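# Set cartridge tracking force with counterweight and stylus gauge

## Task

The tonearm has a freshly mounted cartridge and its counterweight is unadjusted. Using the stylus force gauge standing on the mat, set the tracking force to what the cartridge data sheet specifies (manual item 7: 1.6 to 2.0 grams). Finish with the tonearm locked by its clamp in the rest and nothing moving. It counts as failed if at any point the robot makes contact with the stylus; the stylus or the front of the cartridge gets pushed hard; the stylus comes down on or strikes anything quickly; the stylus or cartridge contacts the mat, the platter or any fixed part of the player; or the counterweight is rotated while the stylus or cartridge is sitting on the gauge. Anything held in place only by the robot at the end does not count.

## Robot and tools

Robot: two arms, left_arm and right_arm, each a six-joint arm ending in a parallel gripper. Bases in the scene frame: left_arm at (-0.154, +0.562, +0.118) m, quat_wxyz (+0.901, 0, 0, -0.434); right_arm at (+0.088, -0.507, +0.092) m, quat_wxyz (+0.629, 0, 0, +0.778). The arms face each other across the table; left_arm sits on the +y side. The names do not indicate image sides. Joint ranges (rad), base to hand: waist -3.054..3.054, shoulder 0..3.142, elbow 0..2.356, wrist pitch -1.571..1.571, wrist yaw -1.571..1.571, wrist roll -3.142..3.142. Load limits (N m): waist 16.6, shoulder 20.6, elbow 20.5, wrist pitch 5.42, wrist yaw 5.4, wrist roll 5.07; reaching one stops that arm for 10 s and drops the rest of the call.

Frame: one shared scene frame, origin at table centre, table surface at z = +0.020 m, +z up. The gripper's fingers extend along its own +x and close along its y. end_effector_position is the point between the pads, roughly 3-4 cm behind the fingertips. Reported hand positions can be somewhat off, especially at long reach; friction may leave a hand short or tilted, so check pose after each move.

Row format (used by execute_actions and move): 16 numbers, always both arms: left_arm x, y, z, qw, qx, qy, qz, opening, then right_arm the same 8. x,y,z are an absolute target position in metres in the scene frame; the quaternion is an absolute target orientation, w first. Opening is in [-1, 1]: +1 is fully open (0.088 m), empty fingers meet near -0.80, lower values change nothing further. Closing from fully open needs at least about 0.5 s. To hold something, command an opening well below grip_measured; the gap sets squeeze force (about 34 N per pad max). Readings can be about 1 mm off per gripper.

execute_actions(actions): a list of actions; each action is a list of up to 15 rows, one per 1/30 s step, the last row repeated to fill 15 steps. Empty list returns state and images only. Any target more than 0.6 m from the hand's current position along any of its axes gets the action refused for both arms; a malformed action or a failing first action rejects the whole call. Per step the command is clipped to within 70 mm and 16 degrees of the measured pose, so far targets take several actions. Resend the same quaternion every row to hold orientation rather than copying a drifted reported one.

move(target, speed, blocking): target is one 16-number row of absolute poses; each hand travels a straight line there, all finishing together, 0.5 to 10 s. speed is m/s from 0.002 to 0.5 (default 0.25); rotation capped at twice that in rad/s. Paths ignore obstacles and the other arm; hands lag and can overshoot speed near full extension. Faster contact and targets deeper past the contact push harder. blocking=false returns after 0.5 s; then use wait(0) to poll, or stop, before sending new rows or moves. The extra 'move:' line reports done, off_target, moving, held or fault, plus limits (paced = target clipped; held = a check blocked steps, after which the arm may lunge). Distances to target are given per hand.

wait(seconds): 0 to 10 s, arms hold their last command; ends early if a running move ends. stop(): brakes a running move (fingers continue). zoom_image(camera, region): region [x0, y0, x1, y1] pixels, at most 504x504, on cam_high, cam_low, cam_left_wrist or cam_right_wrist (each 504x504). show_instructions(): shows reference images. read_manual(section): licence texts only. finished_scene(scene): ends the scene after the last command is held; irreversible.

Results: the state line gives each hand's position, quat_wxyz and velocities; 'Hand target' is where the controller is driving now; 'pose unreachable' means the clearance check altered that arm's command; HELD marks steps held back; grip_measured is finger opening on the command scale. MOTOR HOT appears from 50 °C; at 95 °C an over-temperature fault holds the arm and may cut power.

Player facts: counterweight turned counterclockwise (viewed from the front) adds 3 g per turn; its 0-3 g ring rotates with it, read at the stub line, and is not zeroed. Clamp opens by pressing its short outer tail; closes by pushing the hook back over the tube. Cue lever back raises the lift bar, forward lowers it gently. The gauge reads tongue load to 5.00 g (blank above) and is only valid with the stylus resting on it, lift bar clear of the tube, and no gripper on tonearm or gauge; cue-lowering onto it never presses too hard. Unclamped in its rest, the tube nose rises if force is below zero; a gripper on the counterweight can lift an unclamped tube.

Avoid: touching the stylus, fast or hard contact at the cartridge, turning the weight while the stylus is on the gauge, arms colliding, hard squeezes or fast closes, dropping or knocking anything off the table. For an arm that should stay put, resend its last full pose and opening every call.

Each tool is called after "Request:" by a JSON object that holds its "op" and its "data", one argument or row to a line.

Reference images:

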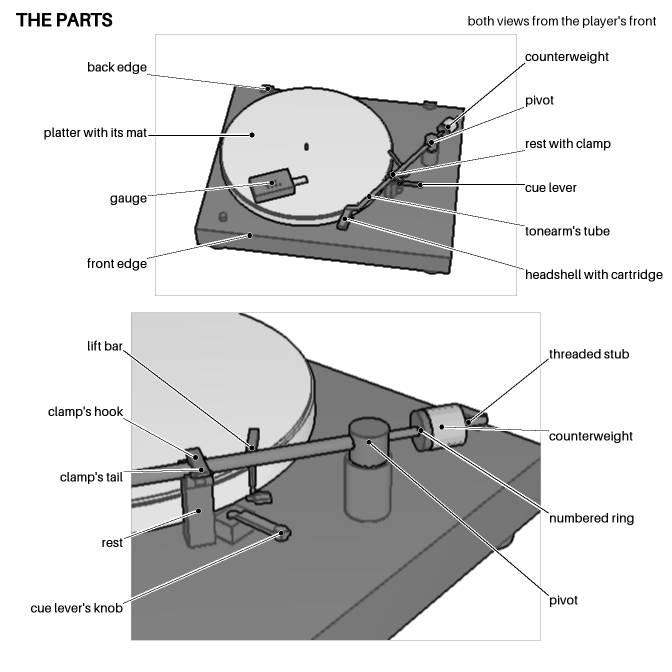

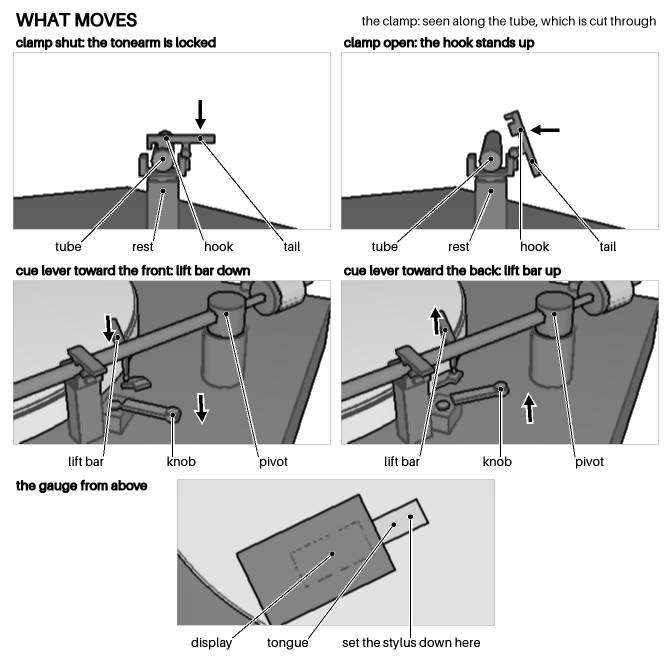

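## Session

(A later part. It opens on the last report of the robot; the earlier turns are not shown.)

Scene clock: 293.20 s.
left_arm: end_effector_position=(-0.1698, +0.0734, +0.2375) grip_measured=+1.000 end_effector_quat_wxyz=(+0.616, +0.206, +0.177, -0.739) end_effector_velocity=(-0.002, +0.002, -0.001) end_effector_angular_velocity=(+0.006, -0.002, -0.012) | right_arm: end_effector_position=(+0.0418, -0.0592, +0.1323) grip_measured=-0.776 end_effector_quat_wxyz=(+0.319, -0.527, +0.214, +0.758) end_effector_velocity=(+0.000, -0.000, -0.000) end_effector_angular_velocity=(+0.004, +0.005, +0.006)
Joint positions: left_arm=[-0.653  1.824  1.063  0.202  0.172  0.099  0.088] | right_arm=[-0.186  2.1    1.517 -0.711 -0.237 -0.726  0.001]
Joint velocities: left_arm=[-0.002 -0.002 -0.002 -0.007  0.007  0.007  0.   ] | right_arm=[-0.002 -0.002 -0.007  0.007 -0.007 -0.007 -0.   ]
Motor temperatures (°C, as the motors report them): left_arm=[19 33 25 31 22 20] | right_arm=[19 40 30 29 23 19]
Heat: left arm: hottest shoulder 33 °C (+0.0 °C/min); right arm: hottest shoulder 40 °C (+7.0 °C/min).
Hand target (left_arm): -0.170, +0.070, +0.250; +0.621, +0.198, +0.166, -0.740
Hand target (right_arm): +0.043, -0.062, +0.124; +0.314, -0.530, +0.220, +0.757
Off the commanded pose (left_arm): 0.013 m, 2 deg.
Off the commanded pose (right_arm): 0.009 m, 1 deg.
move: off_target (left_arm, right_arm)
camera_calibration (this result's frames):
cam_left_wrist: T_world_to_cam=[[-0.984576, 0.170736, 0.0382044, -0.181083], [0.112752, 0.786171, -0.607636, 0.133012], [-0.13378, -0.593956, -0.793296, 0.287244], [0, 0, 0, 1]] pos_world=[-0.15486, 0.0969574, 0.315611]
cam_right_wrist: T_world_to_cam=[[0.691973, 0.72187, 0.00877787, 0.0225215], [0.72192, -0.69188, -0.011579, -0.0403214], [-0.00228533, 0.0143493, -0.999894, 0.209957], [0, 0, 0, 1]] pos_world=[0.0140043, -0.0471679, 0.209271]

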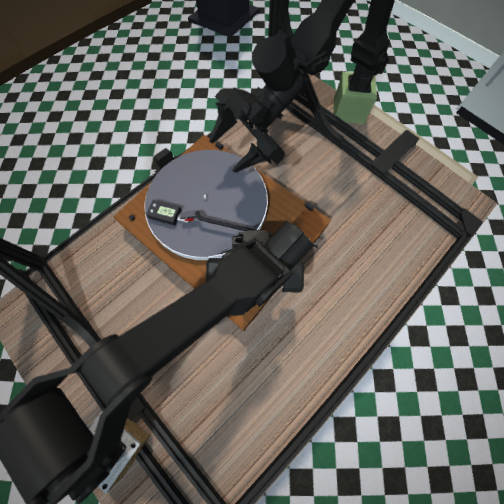

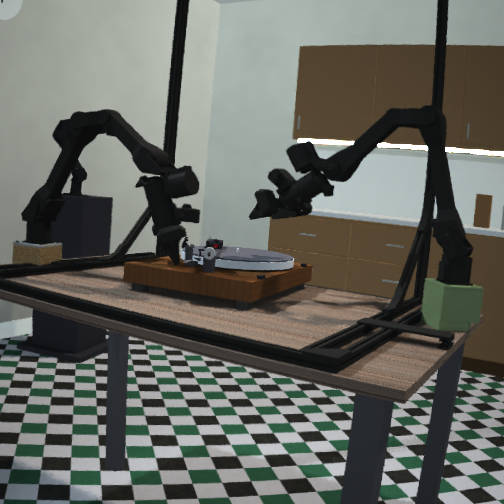

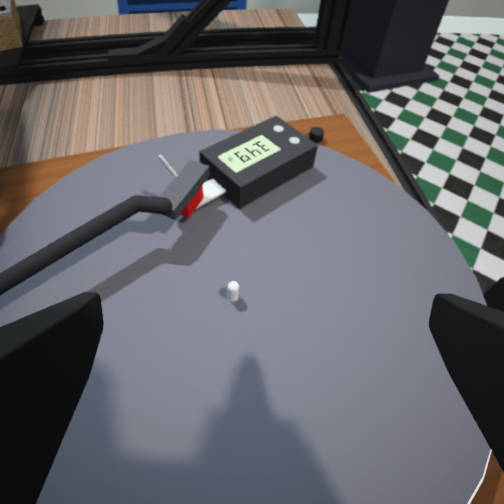

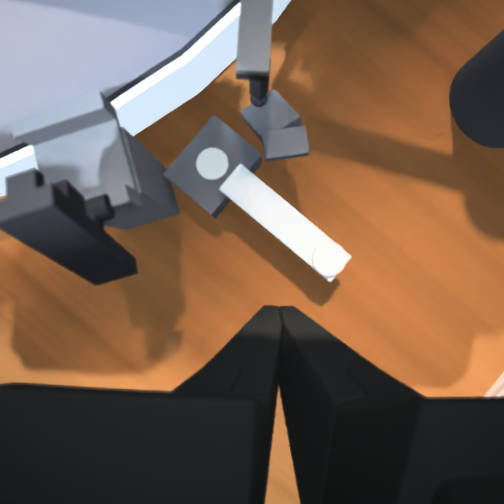

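Request:
{"op": "move", "data": {
  "target": [-0.1,0.16,0.25,0.621,0.198,0.166,-0.74,1,0.029,-0.021,0.127,0.314,-0.53,0.22,0.757,-1],
  "speed": 0.04
}}

Request:
{"op": "move", "data": {
  "target": [0.05,0.17,0.2,0.515,0,0,-0.857,1,0.03,-0.05,0.22,0.314,-0.53,0.22,0.757,-1],
  "speed": 0.15
}}

Request:
{"op": "move", "data": {
  "target": [0.095,0.14,0.15,0.515,0,0,-0.857,1,-0.078,-0.058,0.2,0.743,-0.213,0.571,0.278,1]
}}

Scene clock: 303.00 s.
left_arm: end_effector_position=(-0.0987, +0.1562, +0.2496) grip_measured=+1.000 end_effector_quat_wxyz=(+0.622, +0.198, +0.168, -0.738) end_effector_velocity=(+0.001, +0.004, -0.004) end_effector_angular_velocity=(+0.019, -0.017, -0.002) | right_arm: end_effector_position=(+0.0303, -0.0228, +0.1321) grip_measured=-0.776 end_effector_quat_wxyz=(+0.315, -0.528, +0.216, +0.759) end_effector_velocity=(+0.000, -0.001, -0.001) end_effector_angular_velocity=(-0.006, +0.005, +0.006)
Joint positions: left_arm=[-0.402  1.538  0.783  0.185  0.379  0.232  0.088] | right_arm=[-0.163  2.246  1.752 -0.805 -0.234 -0.707  0.001]
Joint velocities: left_arm=[ 0.002 -0.007 -0.007 -0.022 -0.007  0.022  0.   ] | right_arm=[-0.002  0.002  0.002 -0.007 -0.007 -0.007 -0.   ]
Motor temperatures (°C, as the motors report them): left_arm=[19 34 26 31 22 20] | right_arm=[19 40 30 28 23 19]
Heat: left arm: hottest shoulder 34 °C (+1.0 °C/min); right arm: hottest shoulder 40 °C (+7.0 °C/min).
Hand target (left_arm): -0.099, +0.159, +0.251; +0.621, +0.197, +0.166, -0.740
Hand target (right_arm): +0.029, -0.021, +0.127; +0.314, -0.530, +0.220, +0.757
Off the commanded pose (left_arm): 0.004 m, 0 deg.
Off the commanded pose (right_arm): 0.006 m, 1 deg.
move: done
camera_calibration (this result's frames):
cam_left_wrist: T_world_to_cam=[[-0.986041, 0.163253, 0.0327245, -0.123311], [0.106923, 0.771525, -0.62715, 0.0737818], [-0.127632, -0.614897, -0.778211, 0.355648], [0, 0, 0, 1]] pos_world=[-0.0840866, 0.181893, 0.327077]
cam_right_wrist: T_world_to_cam=[[0.689142, 0.724625, 0.00152183, 0.00528312], [0.724612, -0.689114, -0.00764171, -0.00737262], [-0.00448865, 0.00636896, -0.99997, 0.209088], [0, 0, 0, 1]] pos_world=[0.00263999, -0.0102405, 0.209017]

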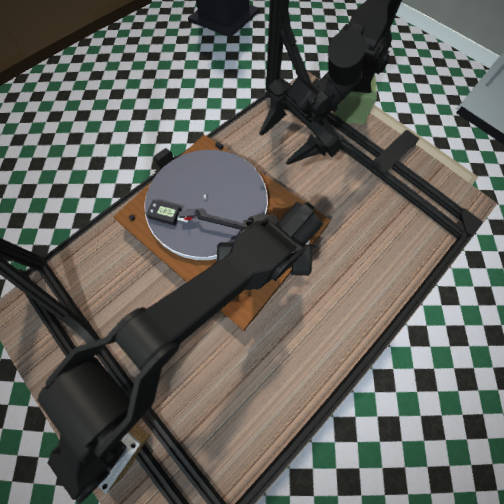

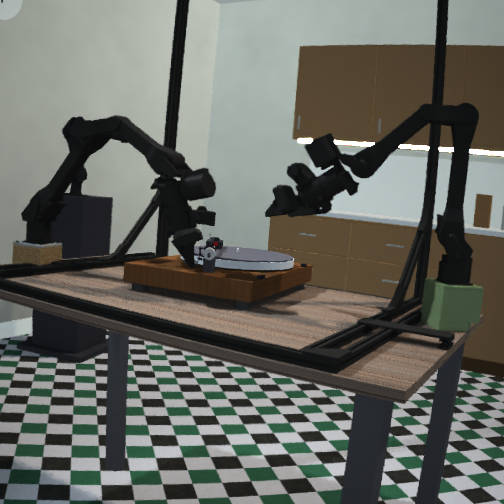

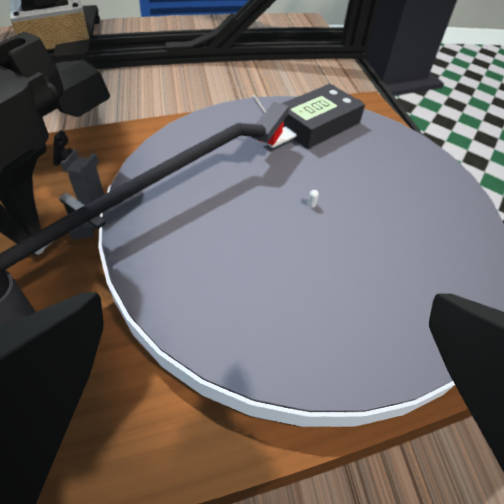

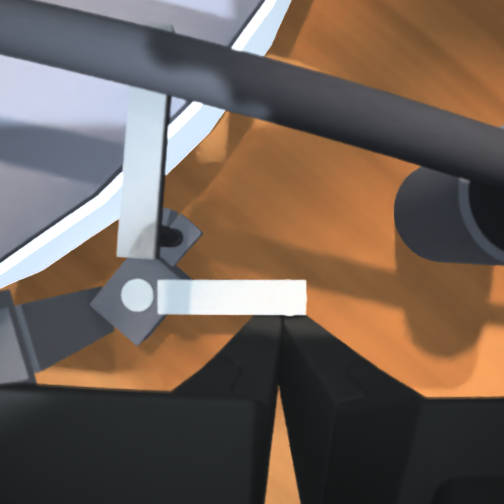

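Scene clock: 305.60 s.
left_arm: end_effector_position=(+0.0482, +0.1704, +0.2006) grip_measured=+1.000 end_effector_quat_wxyz=(+0.518, -0.001, +0.001, -0.856) end_effector_velocity=(+0.000, -0.001, +0.001) end_effector_angular_velocity=(-0.025, -0.012, +0.005) | right_arm: end_effector_position=(+0.0313, -0.0508, +0.2100) grip_measured=-0.776 end_effector_quat_wxyz=(+0.307, -0.533, +0.228, +0.755) end_effector_velocity=(+0.000, -0.002, +0.000) end_effector_angular_velocity=(-0.006, +0.005, +0.006)
Joint positions: left_arm=[ 0.138  2.27   0.942  1.326  1.294 -0.001  0.088] | right_arm=[-0.163  2.11   1.854 -1.075 -0.234 -0.706  0.001]
Joint velocities: left_arm=[-0.002  0.022  0.002  0.081 -0.007 -0.037  0.   ] | right_arm=[-0.002 -0.002 -0.002 -0.007 -0.007 -0.007 -0.   ]
Motor temperatures (°C, as the motors report them): left_arm=[19 34 26 31 22 20] | right_arm=[19 41 31 28 23 19]
Heat: left arm: hottest shoulder 34 °C (+1.0 °C/min); right arm: hottest shoulder 41 °C (+8.1 °C/min).
Hand target (left_arm): +0.050, +0.170, +0.199; -0.516, +0.001, +0.000, +0.857
Hand target (right_arm): +0.030, -0.050, +0.220; +0.314, -0.530, +0.220, +0.757
Off the commanded pose (left_arm): 0.002 m, 0 deg.
Off the commanded pose (right_arm): 0.010 m, 1 deg.
move: off_target (right_arm)
camera_calibration (this result's frames):
cam_left_wrist: T_world_to_cam=[[-0.880245, 0.473371, 0.0329946, -0.0371755], [0.142889, 0.330726, -0.932847, 0.151082], [-0.452495, -0.816419, -0.358759, 0.310864], [0, 0, 0, 1]] pos_world=[0.086353, 0.221426, 0.253688]
cam_right_wrist: T_world_to_cam=[[0.689196, 0.724282, -0.0205939, 0.0293997], [0.72457, -0.689021, 0.0157874, -0.0317883], [-0.0027551, -0.0258023, -0.999663, 0.285464], [0, 0, 0, 1]] pos_world=[0.00355712, -0.0358308, 0.286475]

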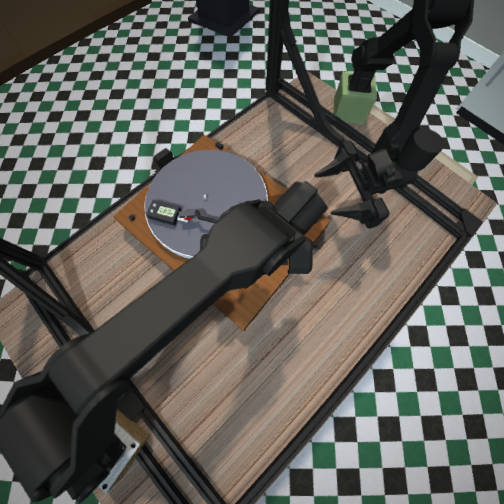

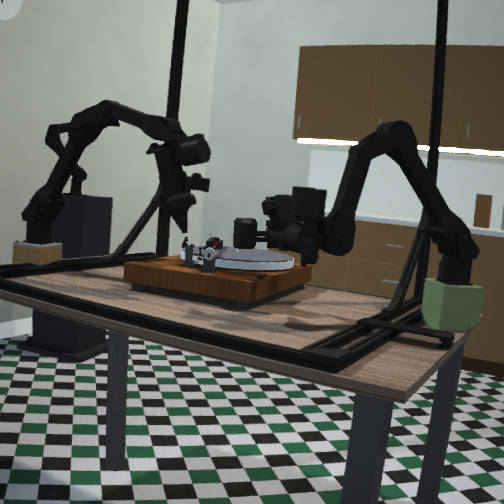

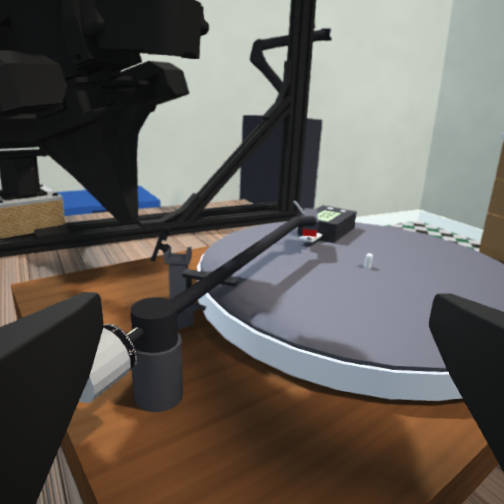

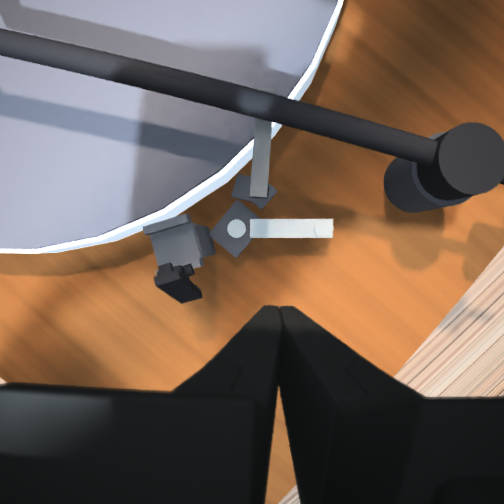

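Scene clock: 309.37 s.
left_arm: end_effector_position=(+0.0932, +0.1402, +0.1526) grip_measured=+1.000 end_effector_quat_wxyz=(+0.517, -0.000, -0.000, -0.856) end_effector_velocity=(-0.000, -0.001, +0.001) end_effector_angular_velocity=(-0.008, -0.012, +0.005) | right_arm: end_effector_position=(-0.0771, -0.0594, +0.2056) grip_measured=+1.000 end_effector_quat_wxyz=(+0.741, -0.210, +0.572, +0.283) end_effector_velocity=(-0.001, +0.002, +0.006) end_effector_angular_velocity=(+0.008, +0.014, -0.023)
Joint positions: left_arm=[ 0.159  2.537  1.239  1.301  1.317 -0.003  0.088] | right_arm=[ 0.22   2.362  2.272 -1.392  0.246  1.272  0.088]
Joint velocities: left_arm=[-0.002 -0.002 -0.002  0.007 -0.007  0.007  0.   ] | right_arm=[-0.002  0.007  0.037 -0.022 -0.007  0.022  0.   ]
Motor temperatures (°C, as the motors report them): left_arm=[19 34 26 31 22 20] | right_arm=[19 41 31 28 23 19]
Heat: left arm: hottest shoulder 34 °C (+1.0 °C/min); right arm: hottest shoulder 41 °C (+7.1 °C/min).
Hand target (left_arm): +0.095, +0.140, +0.150; -0.515, +0.000, +0.000, +0.857
Hand target (right_arm): -0.078, -0.058, +0.200; +0.743, -0.213, +0.571, +0.278
Off the commanded pose (left_arm): 0.003 m, 0 deg.
Off the commanded pose (right_arm): 0.006 m, 1 deg.
move: done
camera_calibration (this result's frames):
cam_left_wrist: T_world_to_cam=[[-0.879397, 0.475115, 0.0304439, 0.0183907], [0.145191, 0.328537, -0.933265, 0.109981], [-0.45341, -0.81629, -0.357897, 0.289267], [0, 0, 0, 1]] pos_world=[0.131361, 0.191255, 0.205609]
cam_right_wrist: T_world_to_cam=[[0.677507, -0.735284, -0.0185134, 0.0222068], [-0.731432, -0.67618, 0.0882507, -0.0854771], [-0.0774077, -0.0462492, -0.995926, 0.272794], [0, 0, 0, 1]] pos_world=[-0.0564496, -0.0288531, 0.279637]

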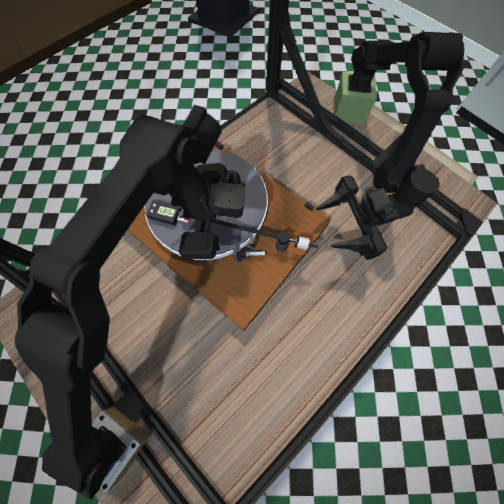

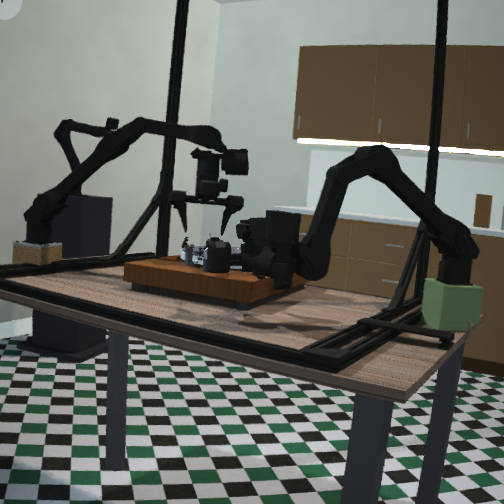

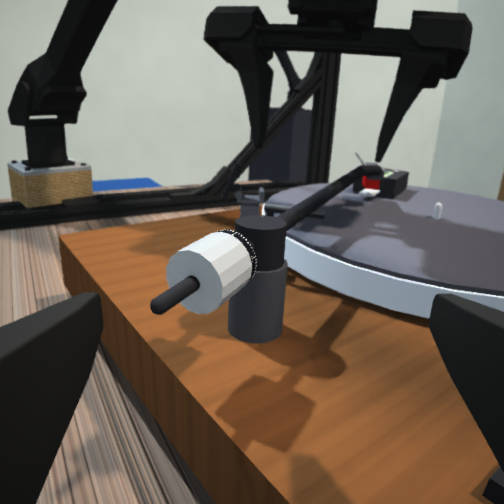

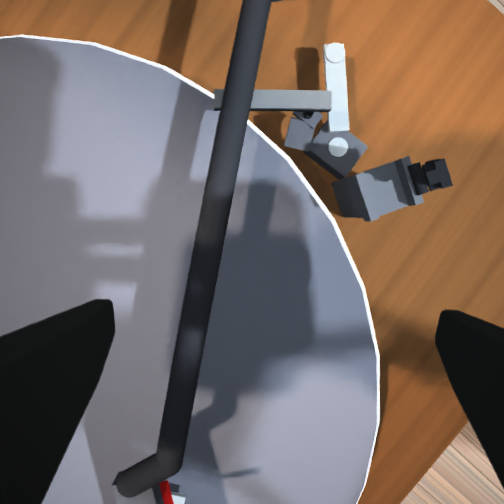

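Request:
{"op": "move", "data": {
  "target": [0.095,0.14,0.15,0.515,0,0,-0.857,1,-0.078,-0.058,0.158,0.743,-0.213,0.571,0.278,1],
  "speed": 0.03
}}

Request:
{"op": "execute_actions", "data": {
  "actions": [
    [[0.095,0.14,0.15,0.515,0,0,-0.857,1,-0.078,-0.058,0.158,0.743,-0.213,0.571,0.278,0.55]],
    [[0.095,0.14,0.15,0.515,0,0,-0.857,1,-0.078,-0.058,0.158,0.743,-0.213,0.571,0.278,0.35]],
    [[0.095,0.14,0.15,0.515,0,0,-0.857,1,-0.078,-0.058,0.158,0.743,-0.213,0.571,0.278,0.15]],
    [[0.095,0.14,0.15,0.515,0,0,-0.857,1,-0.078,-0.058,0.158,0.743,-0.213,0.571,0.278,-0.1]],
    [[0.095,0.14,0.15,0.515,0,0,-0.857,1,-0.078,-0.058,0.158,0.743,-0.213,0.571,0.278,-0.4]],
    [[0.095,0.14,0.15,0.515,0,0,-0.857,1,-0.078,-0.058,0.158,0.743,-0.213,0.571,0.278,-0.68]]
  ]
}}

Request:
{"op": "move", "data": {
  "target": [0.095,0.14,0.15,0.515,0,0,-0.857,1,-0.078,-0.058,0.196,0.743,-0.213,0.571,0.278,-0.68],
  "speed": 0.02
}}

Scene clock: 321.63 s.
left_arm: end_effector_position=(+0.0933, +0.1401, +0.1521) grip_measured=+1.000 end_effector_quat_wxyz=(+0.517, -0.001, +0.001, -0.856) end_effector_velocity=(-0.000, -0.001, +0.001) end_effector_angular_velocity=(-0.002, +0.001, +0.005) | right_arm: end_effector_position=(-0.0784, -0.0567, +0.1634) grip_measured=+1.000 end_effector_quat_wxyz=(+0.741, -0.210, +0.572, +0.282) end_effector_velocity=(-0.001, +0.003, +0.002) end_effector_angular_velocity=(+0.016, +0.015, +0.005)
Joint positions: left_arm=[ 0.159  2.538  1.24   1.298  1.318 -0.003  0.088] | right_arm=[ 0.22   2.365  2.108 -1.226  0.246  1.274  0.088]
Joint velocities: left_arm=[-0.002 -0.002 -0.002  0.007 -0.007 -0.007  0.   ] | right_arm=[-0.002 -0.007 -0.007  0.022 -0.007 -0.007  0.   ]
Motor temperatures (°C, as the motors report them): left_arm=[19 35 26 30 22 20] | right_arm=[19 42 32 27 23 19]
Heat: left arm: hottest shoulder 35 °C (+3.0 °C/min); right arm: hottest shoulder 42 °C (+9.1 °C/min).
Hand target (left_arm): +0.095, +0.140, +0.150; -0.515, +0.000, -0.000, +0.857
Hand target (right_arm): -0.078, -0.058, +0.158; +0.743, -0.213, +0.571, +0.278
Off the commanded pose (left_arm): 0.003 m, 0 deg.
Off the commanded pose (right_arm): 0.006 m, 1 deg.
move: done
camera_calibration (this result's frames):
cam_left_wrist: T_world_to_cam=[[-0.879153, 0.475393, 0.0330347, 0.0181405], [0.143474, 0.330159, -0.932958, 0.109444], [-0.454428, -0.815473, -0.358467, 0.289106], [0, 0, 0, 1]] pos_world=[0.131624, 0.191, 0.205142]
cam_right_wrist: T_world_to_cam=[[0.67615, -0.736537, -0.0182797, 0.0241084], [-0.732675, -0.674801, 0.0884964, -0.0808656], [-0.0775161, -0.0464438, -0.995909, 0.230716], [0, 0, 0, 1]] pos_world=[-0.0576649, -0.0260961, 0.23737]

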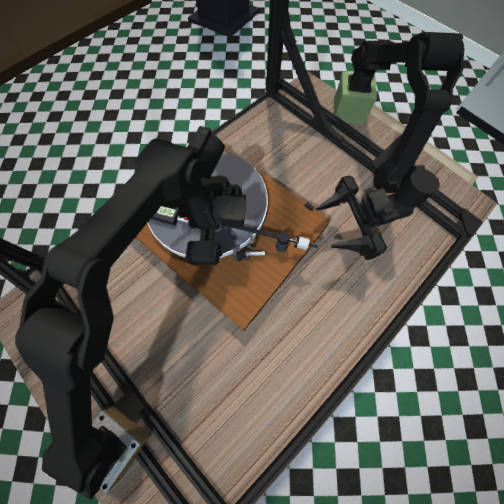

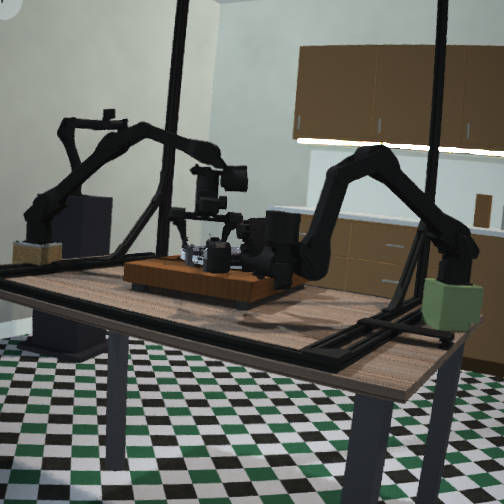

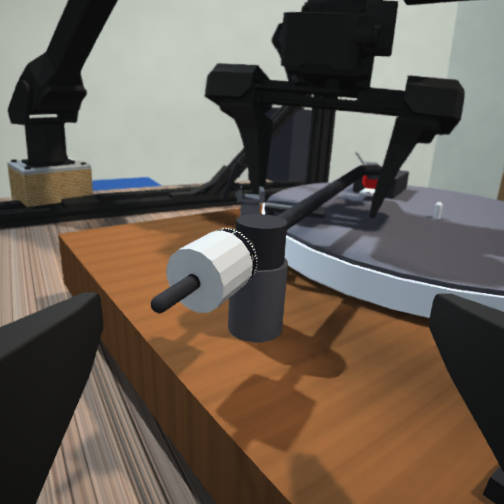

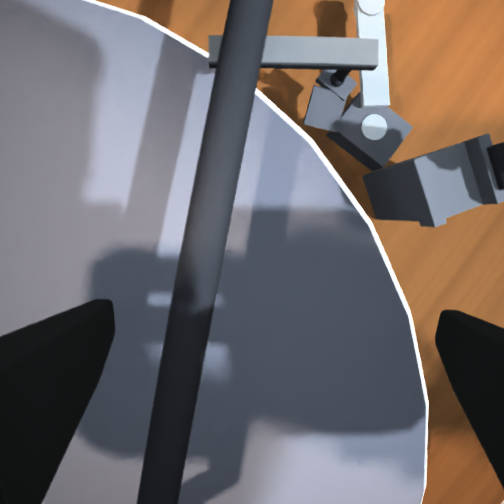

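Scene clock: 324.63 s.
left_arm: end_effector_position=(+0.0935, +0.1402, +0.1519) grip_measured=+1.000 end_effector_quat_wxyz=(+0.517, -0.001, +0.001, -0.856) end_effector_velocity=(+0.001, -0.001, -0.003) end_effector_angular_velocity=(+0.021, +0.026, +0.020) | right_arm: end_effector_position=(-0.0787, -0.0563, +0.1633) grip_measured=-0.634 end_effector_quat_wxyz=(+0.741, -0.209, +0.572, +0.283) end_effector_velocity=(-0.000, +0.001, -0.002) end_effector_angular_velocity=(-0.002, +0.006, +0.005)
Joint positions: left_arm=[ 0.16   2.538  1.241  1.297  1.318 -0.002  0.088] | right_arm=[ 0.22   2.365  2.108 -1.224  0.247  1.274  0.008]
Joint velocities: left_arm=[-0.002 -0.002 -0.007 -0.022 -0.022 -0.007  0.   ] | right_arm=[-0.002  0.002 -0.002  0.007 -0.007 -0.007 -0.   ]
Motor temperatures (°C, as the motors report them): left_arm=[19 35 26 30 22 20] | right_arm=[19 42 32 27 23 19]
Heat: left arm: hottest shoulder 35 °C (+3.0 °C/min); right arm: hottest shoulder 42 °C (+9.1 °C/min).
Hand target (left_arm): +0.095, +0.140, +0.150; -0.515, -0.000, +0.000, +0.857
Hand target (right_arm): -0.078, -0.058, +0.158; +0.743, -0.213, +0.571, +0.278
Off the commanded pose (left_arm): 0.002 m, 0 deg.
Off the commanded pose (right_arm): 0.006 m, 1 deg.
Step readings (end_effector_position; steps 1 to 15: 1st action; 16 to 30: 2nd action; 31 to 45: 3rd action; 46 to 60: 4th action; 61 to 75: 5th action; 76 to 90: 6th action):
0: left_arm (+0.0933, +0.1401, +0.1521) | right_arm (-0.0784, -0.0567, +0.1634)
1: left_arm (+0.0933, +0.1401, +0.1521) | right_arm (-0.0784, -0.0566, +0.1634)
2: left_arm (+0.0933, +0.1401, +0.1521) | right_arm (-0.0784, -0.0566, +0.1634)
4: left_arm (+0.0935, +0.1402, +0.1520) | right_arm (-0.0784, -0.0565, +0.1634)
8: left_arm (+0.0935, +0.1402, +0.1520) | right_arm (-0.0784, -0.0565, +0.1634)
15: left_arm (+0.0935, +0.1402, +0.1520) | right_arm (-0.0784, -0.0565, +0.1634)
16: left_arm (+0.0935, +0.1402, +0.1520) | right_arm (-0.0784, -0.0565, +0.1634)
17: left_arm (+0.0935, +0.1402, +0.1520) | right_arm (-0.0784, -0.0565, +0.1634)
19: left_arm (+0.0935, +0.1402, +0.1520) | right_arm (-0.0784, -0.0565, +0.1634)
23: left_arm (+0.0935, +0.1402, +0.1520) | right_arm (-0.0784, -0.0565, +0.1634)
30: left_arm (+0.0935, +0.1402, +0.1520) | right_arm (-0.0784, -0.0565, +0.1634)
31: left_arm (+0.0935, +0.1402, +0.1520) | right_arm (-0.0784, -0.0564, +0.1634)
32: left_arm (+0.0934, +0.1402, +0.1520) | right_arm (-0.0784, -0.0564, +0.1634)
34: left_arm (+0.0934, +0.1402, +0.1520) | right_arm (-0.0785, -0.0564, +0.1634)
38: left_arm (+0.0934, +0.1402, +0.1520) | right_arm (-0.0785, -0.0564, +0.1634)
45: left_arm (+0.0934, +0.1402, +0.1520) | right_arm (-0.0785, -0.0564, +0.1634)
46: left_arm (+0.0935, +0.1401, +0.1521) | right_arm (-0.0785, -0.0563, +0.1634)
47: left_arm (+0.0935, +0.1401, +0.1521) | right_arm (-0.0785, -0.0563, +0.1634)
49: left_arm (+0.0935, +0.1402, +0.1519) | right_arm (-0.0785, -0.0563, +0.1634)
53: left_arm (+0.0935, +0.1402, +0.1519) | right_arm (-0.0785, -0.0563, +0.1634)
60: left_arm (+0.0935, +0.1402, +0.1519) | right_arm (-0.0785, -0.0563, +0.1634)
61: left_arm (+0.0935, +0.1402, +0.1519) | right_arm (-0.0787, -0.0563, +0.1634)
62: left_arm (+0.0935, +0.1402, +0.1519) | right_arm (-0.0786, -0.0564, +0.1633)
64: left_arm (+0.0935, +0.1402, +0.1519) | right_arm (-0.0786, -0.0564, +0.1633)
68: left_arm (+0.0935, +0.1402, +0.1519) | right_arm (-0.0787, -0.0563, +0.1633)
75: left_arm (+0.0935, +0.1402, +0.1519) | right_arm (-0.0787, -0.0563, +0.1633)
76: left_arm (+0.0935, +0.1402, +0.1519) | right_arm (-0.0787, -0.0563, +0.1633)
77: left_arm (+0.0935, +0.1402, +0.1519) | right_arm (-0.0787, -0.0563, +0.1633)
79: left_arm (+0.0935, +0.1402, +0.1519) | right_arm (-0.0787, -0.0563, +0.1633)
83: left_arm (+0.0935, +0.1402, +0.1519) | right_arm (-0.0787, -0.0563, +0.1633)
90: end_effector_position above
camera_calibration (this result's frames):
cam_left_wrist: T_world_to_cam=[[-0.879155, 0.47539, 0.0330236, 0.0182415], [0.143525, 0.330233, -0.932924, 0.10926], [-0.454408, -0.815445, -0.358556, 0.289206], [0, 0, 0, 1]] pos_world=[0.131773, 0.191078, 0.205025]
cam_right_wrist: T_world_to_cam=[[0.676125, -0.736514, -0.0200769, 0.0248363], [-0.732643, -0.674958, 0.0875532, -0.0807063], [-0.0780352, -0.0444877, -0.995958, 0.23074], [0, 0, 0, 1]] pos_world=[-0.0579155, -0.025916, 0.237372]

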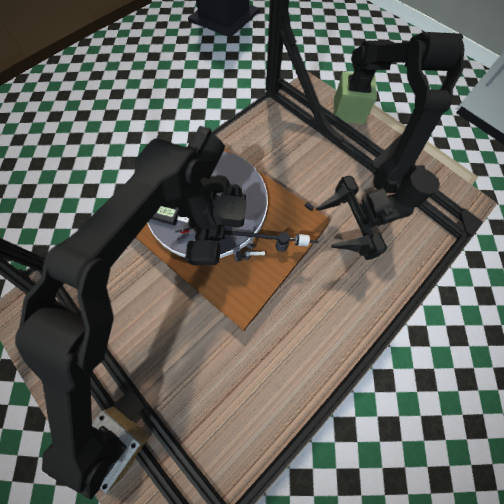

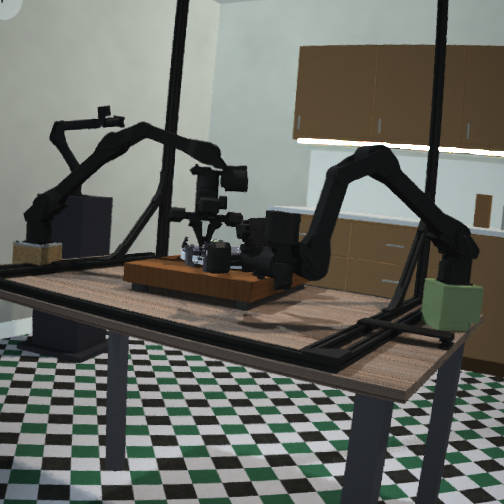

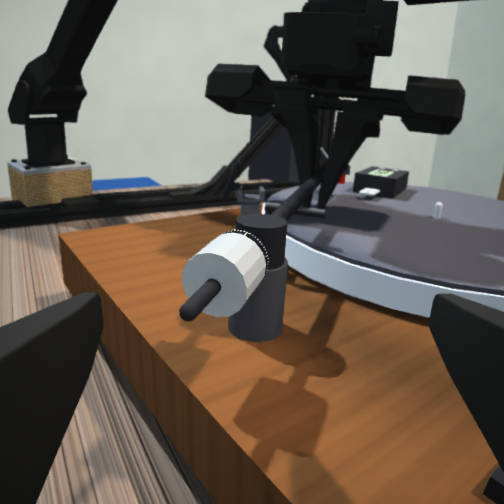

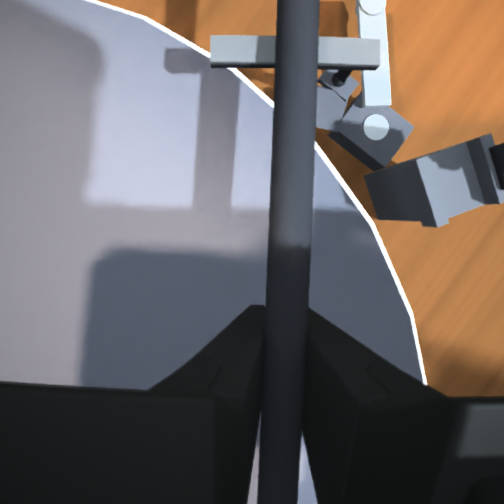

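Scene clock: 326.50 s.
left_arm: end_effector_position=(+0.0935, +0.1402, +0.1518) grip_measured=+1.000 end_effector_quat_wxyz=(+0.517, -0.001, +0.001, -0.856) end_effector_velocity=(-0.000, -0.001, -0.002) end_effector_angular_velocity=(+0.011, +0.010, +0.005) | right_arm: end_effector_position=(-0.0740, -0.0587, +0.1837) grip_measured=-0.634 end_effector_quat_wxyz=(+0.743, -0.222, +0.572, +0.269) end_effector_velocity=(+0.003, -0.001, -0.001) end_effector_angular_velocity=(-0.014, -0.015, +0.004)
Joint positions: left_arm=[ 0.16   2.539  1.241  1.297  1.318 -0.002  0.088] | right_arm=[ 0.213  2.393  2.24  -1.366  0.247  1.274  0.008]
Joint velocities: left_arm=[-0.002 -0.002 -0.002 -0.022 -0.007  0.007  0.   ] | right_arm=[-0.002  0.012  0.017 -0.022  0.007 -0.007  0.   ]
Motor temperatures (°C, as the motors report them): left_arm=[19 35 26 30 22 20] | right_arm=[19 42 32 27 23 19]
Heat: left arm: hottest shoulder 35 °C (+3.0 °C/min); right arm: hottest shoulder 42 °C (+9.1 °C/min).
Hand target (left_arm): +0.095, +0.140, +0.150; -0.515, +0.000, -0.000, +0.857
Hand target (right_arm): -0.078, -0.058, +0.196; +0.743, -0.213, +0.571, +0.278
Off the commanded pose (left_arm): 0.002 m, 0 deg.
Off the commanded pose (right_arm): 0.013 m, 1 deg.
move: off_target (right_arm)
camera_calibration (this result's frames):
cam_left_wrist: T_world_to_cam=[[-0.879146, 0.475382, 0.0333937, 0.0181653], [0.143262, 0.330472, -0.93288, 0.109082], [-0.45451, -0.815353, -0.358637, 0.289159], [0, 0, 0, 1]] pos_world=[0.131768, 0.191083, 0.204857]
cam_right_wrist: T_world_to_cam=[[0.671087, -0.741217, 0.0155079, 0.013186], [-0.738696, -0.666734, 0.0989634, -0.0827048], [-0.0630137, -0.0778686, -0.99497, 0.250253], [0, 0, 0, 1]] pos_world=[-0.0541732, -0.0258815, 0.256975]

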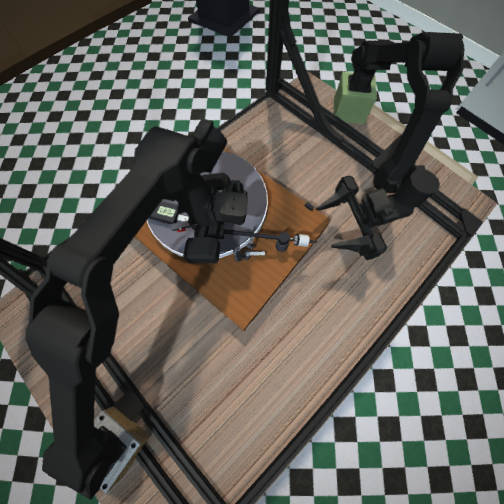

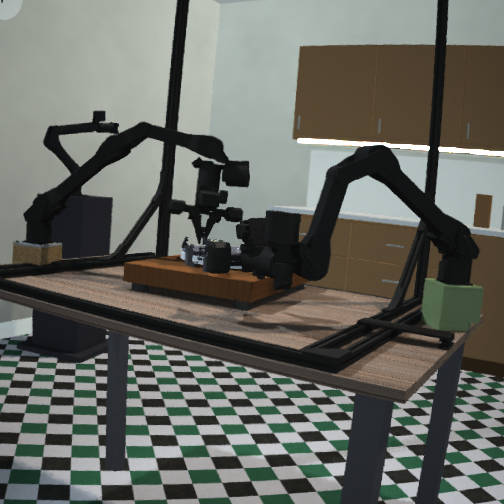

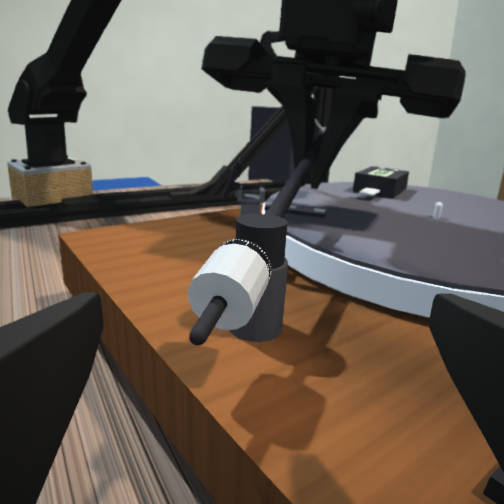

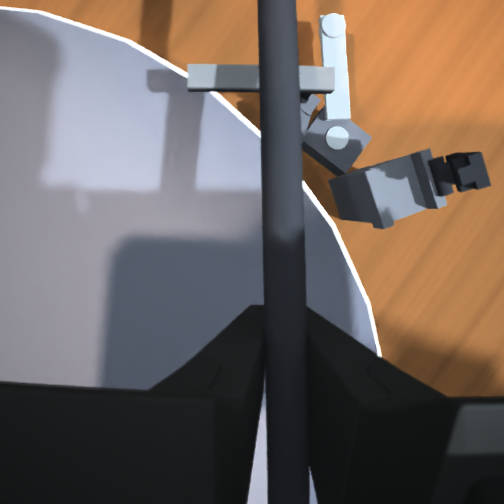

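Request:
{"op": "move", "data": {
  "target": [0.095,0.14,0.15,0.515,0,0,-0.857,1,-0.034,-0.092,0.184,0.684,-0.309,0.525,0.403,-0.7],
  "speed": 0.04
}}

Request:
{"op": "move", "data": {
  "target": [0.095,0.14,0.15,0.515,0,0,-0.857,1,-0.033,-0.093,0.156,0.684,-0.309,0.525,0.403,-0.7],
  "speed": 0.015
}}

Scene clock: 336.23 s.
left_arm: end_effector_position=(+0.0935, +0.1401, +0.1516) grip_measured=+1.000 end_effector_quat_wxyz=(+0.517, -0.001, +0.001, -0.856) end_effector_velocity=(+0.002, +0.000, -0.000) end_effector_angular_velocity=(-0.005, -0.014, +0.010) | right_arm: end_effector_position=(-0.0342, -0.0891, +0.1764) grip_measured=-0.636 end_effector_quat_wxyz=(+0.685, -0.314, +0.524, +0.397) end_effector_velocity=(+0.002, +0.001, +0.001) end_effector_angular_velocity=(+0.011, +0.008, +0.015)
Joint positions: left_arm=[ 0.16   2.54   1.241  1.297  1.318 -0.002  0.088] | right_arm=[ 0.143  2.09   1.708 -1.029  0.202  0.846  0.008]
Joint velocities: left_arm=[ 0.002 -0.002 -0.002 -0.007 -0.007  0.022  0.   ] | right_arm=[-0.007 -0.012 -0.017  0.022 -0.007 -0.022 -0.   ]
Motor temperatures (°C, as the motors report them): left_arm=[19 36 26 29 22 20] | right_arm=[19 46 33 27 23 19]
Heat: left arm: hottest shoulder 36 °C (+4.0 °C/min); right arm: hottest shoulder 46 °C (+11.1 °C/min).
Hand target (left_arm): +0.095, +0.140, +0.150; -0.515, -0.000, +0.000, +0.857
Hand target (right_arm): -0.034, -0.092, +0.184; +0.684, -0.309, +0.525, +0.402
Off the commanded pose (left_arm): 0.002 m, 0 deg.
Off the commanded pose (right_arm): 0.008 m, 1 deg.
move: done
camera_calibration (this result's frames):
cam_left_wrist: T_world_to_cam=[[-0.879146, 0.475382, 0.0333937, 0.0182816], [0.143262, 0.330472, -0.93288, 0.108941], [-0.45451, -0.815353, -0.358637, 0.289075], [0, 0, 0, 1]] pos_world=[0.131853, 0.191006, 0.204691]
cam_right_wrist: T_world_to_cam=[[0.88444, -0.466602, 0.00691614, -0.0026817], [-0.465149, -0.880303, 0.0932913, -0.0815061], [-0.0374416, -0.0857276, -0.995615, 0.243425], [0, 0, 0, 1]] pos_world=[-0.0264264, -0.0521331, 0.24998]

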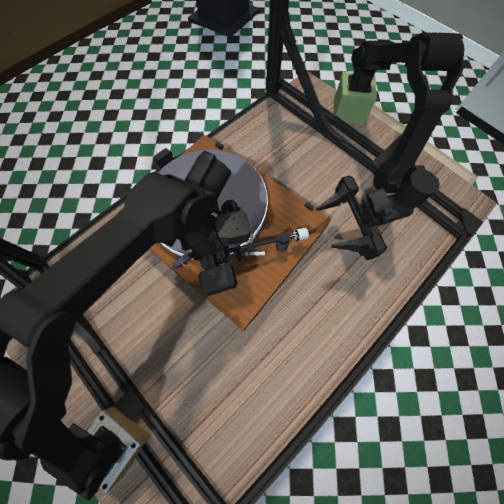

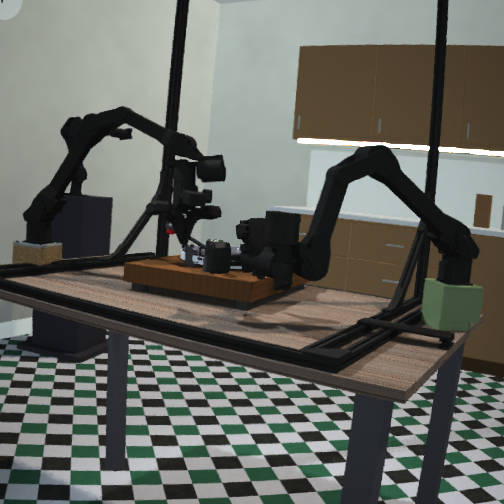

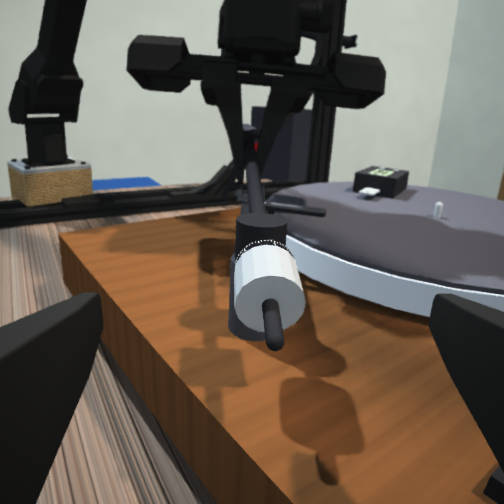

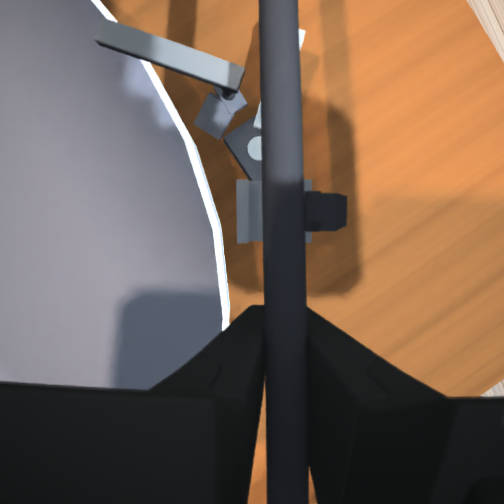

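Scene clock: 337.83 s.
left_arm: end_effector_position=(+0.0937, +0.1402, +0.1514) grip_measured=+1.000 end_effector_quat_wxyz=(+0.517, -0.001, +0.001, -0.856) end_effector_velocity=(-0.002, +0.000, -0.000) end_effector_angular_velocity=(+0.015, +0.025, -0.010) | right_arm: end_effector_position=(-0.0364, -0.0898, +0.1587) grip_measured=-0.637 end_effector_quat_wxyz=(+0.685, -0.306, +0.522, +0.406) end_effector_velocity=(-0.001, -0.002, -0.002) end_effector_angular_velocity=(-0.006, +0.004, +0.011)
Joint positions: left_arm=[ 0.16   2.54   1.241  1.297  1.318 -0.002  0.088] | right_arm=[ 0.149  2.083  1.623 -0.927  0.202  0.846  0.008]
Joint velocities: left_arm=[-0.002 -0.002 -0.002 -0.007  0.007 -0.022  0.   ] | right_arm=[ 0.002 -0.002 -0.012  0.007 -0.007 -0.007 -0.   ]
Motor temperatures (°C, as the motors report them): left_arm=[19 36 26 29 22 20] | right_arm=[19 46 33 27 23 19]
Heat: left arm: hottest shoulder 36 °C (+4.1 °C/min); right arm: hottest shoulder 46 °C (+10.1 °C/min).
Hand target (left_arm): +0.095, +0.140, +0.150; -0.515, +0.000, -0.000, +0.857
Hand target (right_arm): -0.033, -0.093, +0.156; +0.684, -0.309, +0.525, +0.403
Off the commanded pose (left_arm): 0.002 m, 0 deg.
Off the commanded pose (right_arm): 0.005 m, 1 deg.
move: done
camera_calibration (this result's frames):
cam_left_wrist: T_world_to_cam=[[-0.879317, 0.475038, 0.0337639, 0.018366], [0.142872, 0.330766, -0.932835, 0.108713], [-0.4543, -0.815434, -0.358718, 0.289174], [0, 0, 0, 1]] pos_world=[0.131989, 0.191119, 0.204523]
cam_right_wrist: T_world_to_cam=[[0.886932, -0.46177, -0.0109464, 0.00241744], [-0.45964, -0.884687, 0.077839, -0.079338], [-0.0456278, -0.0640065, -0.996906, 0.22756], [0, 0, 0, 1]] pos_world=[-0.028228, -0.0545077, 0.233058]

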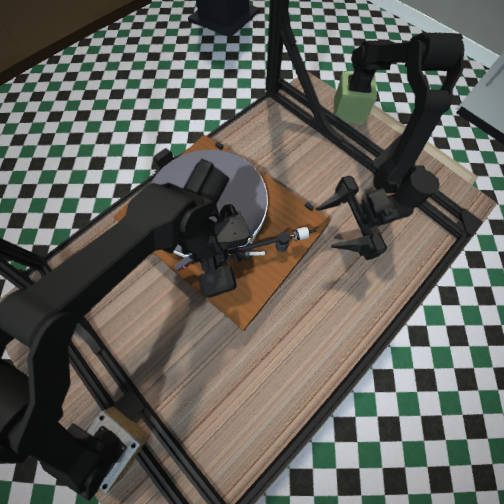

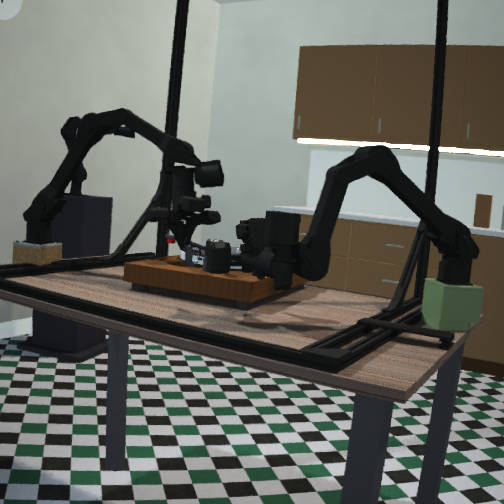

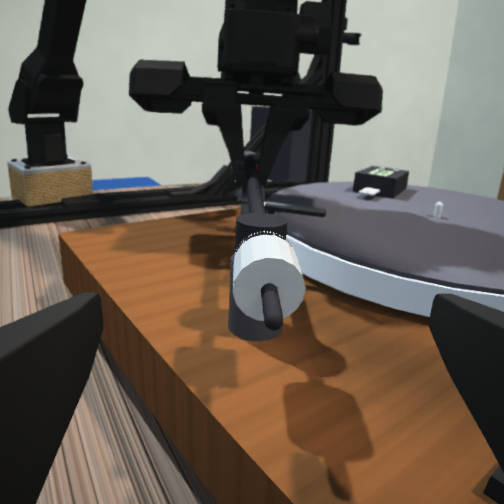

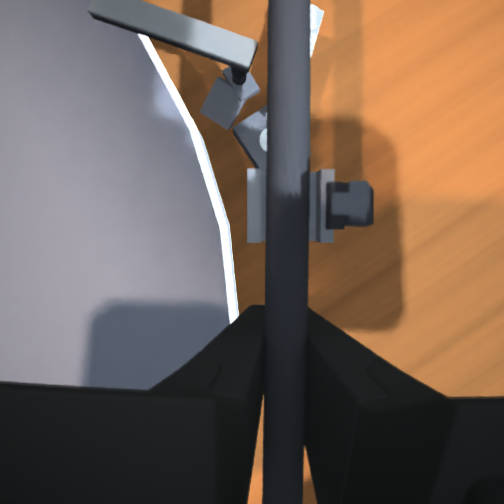

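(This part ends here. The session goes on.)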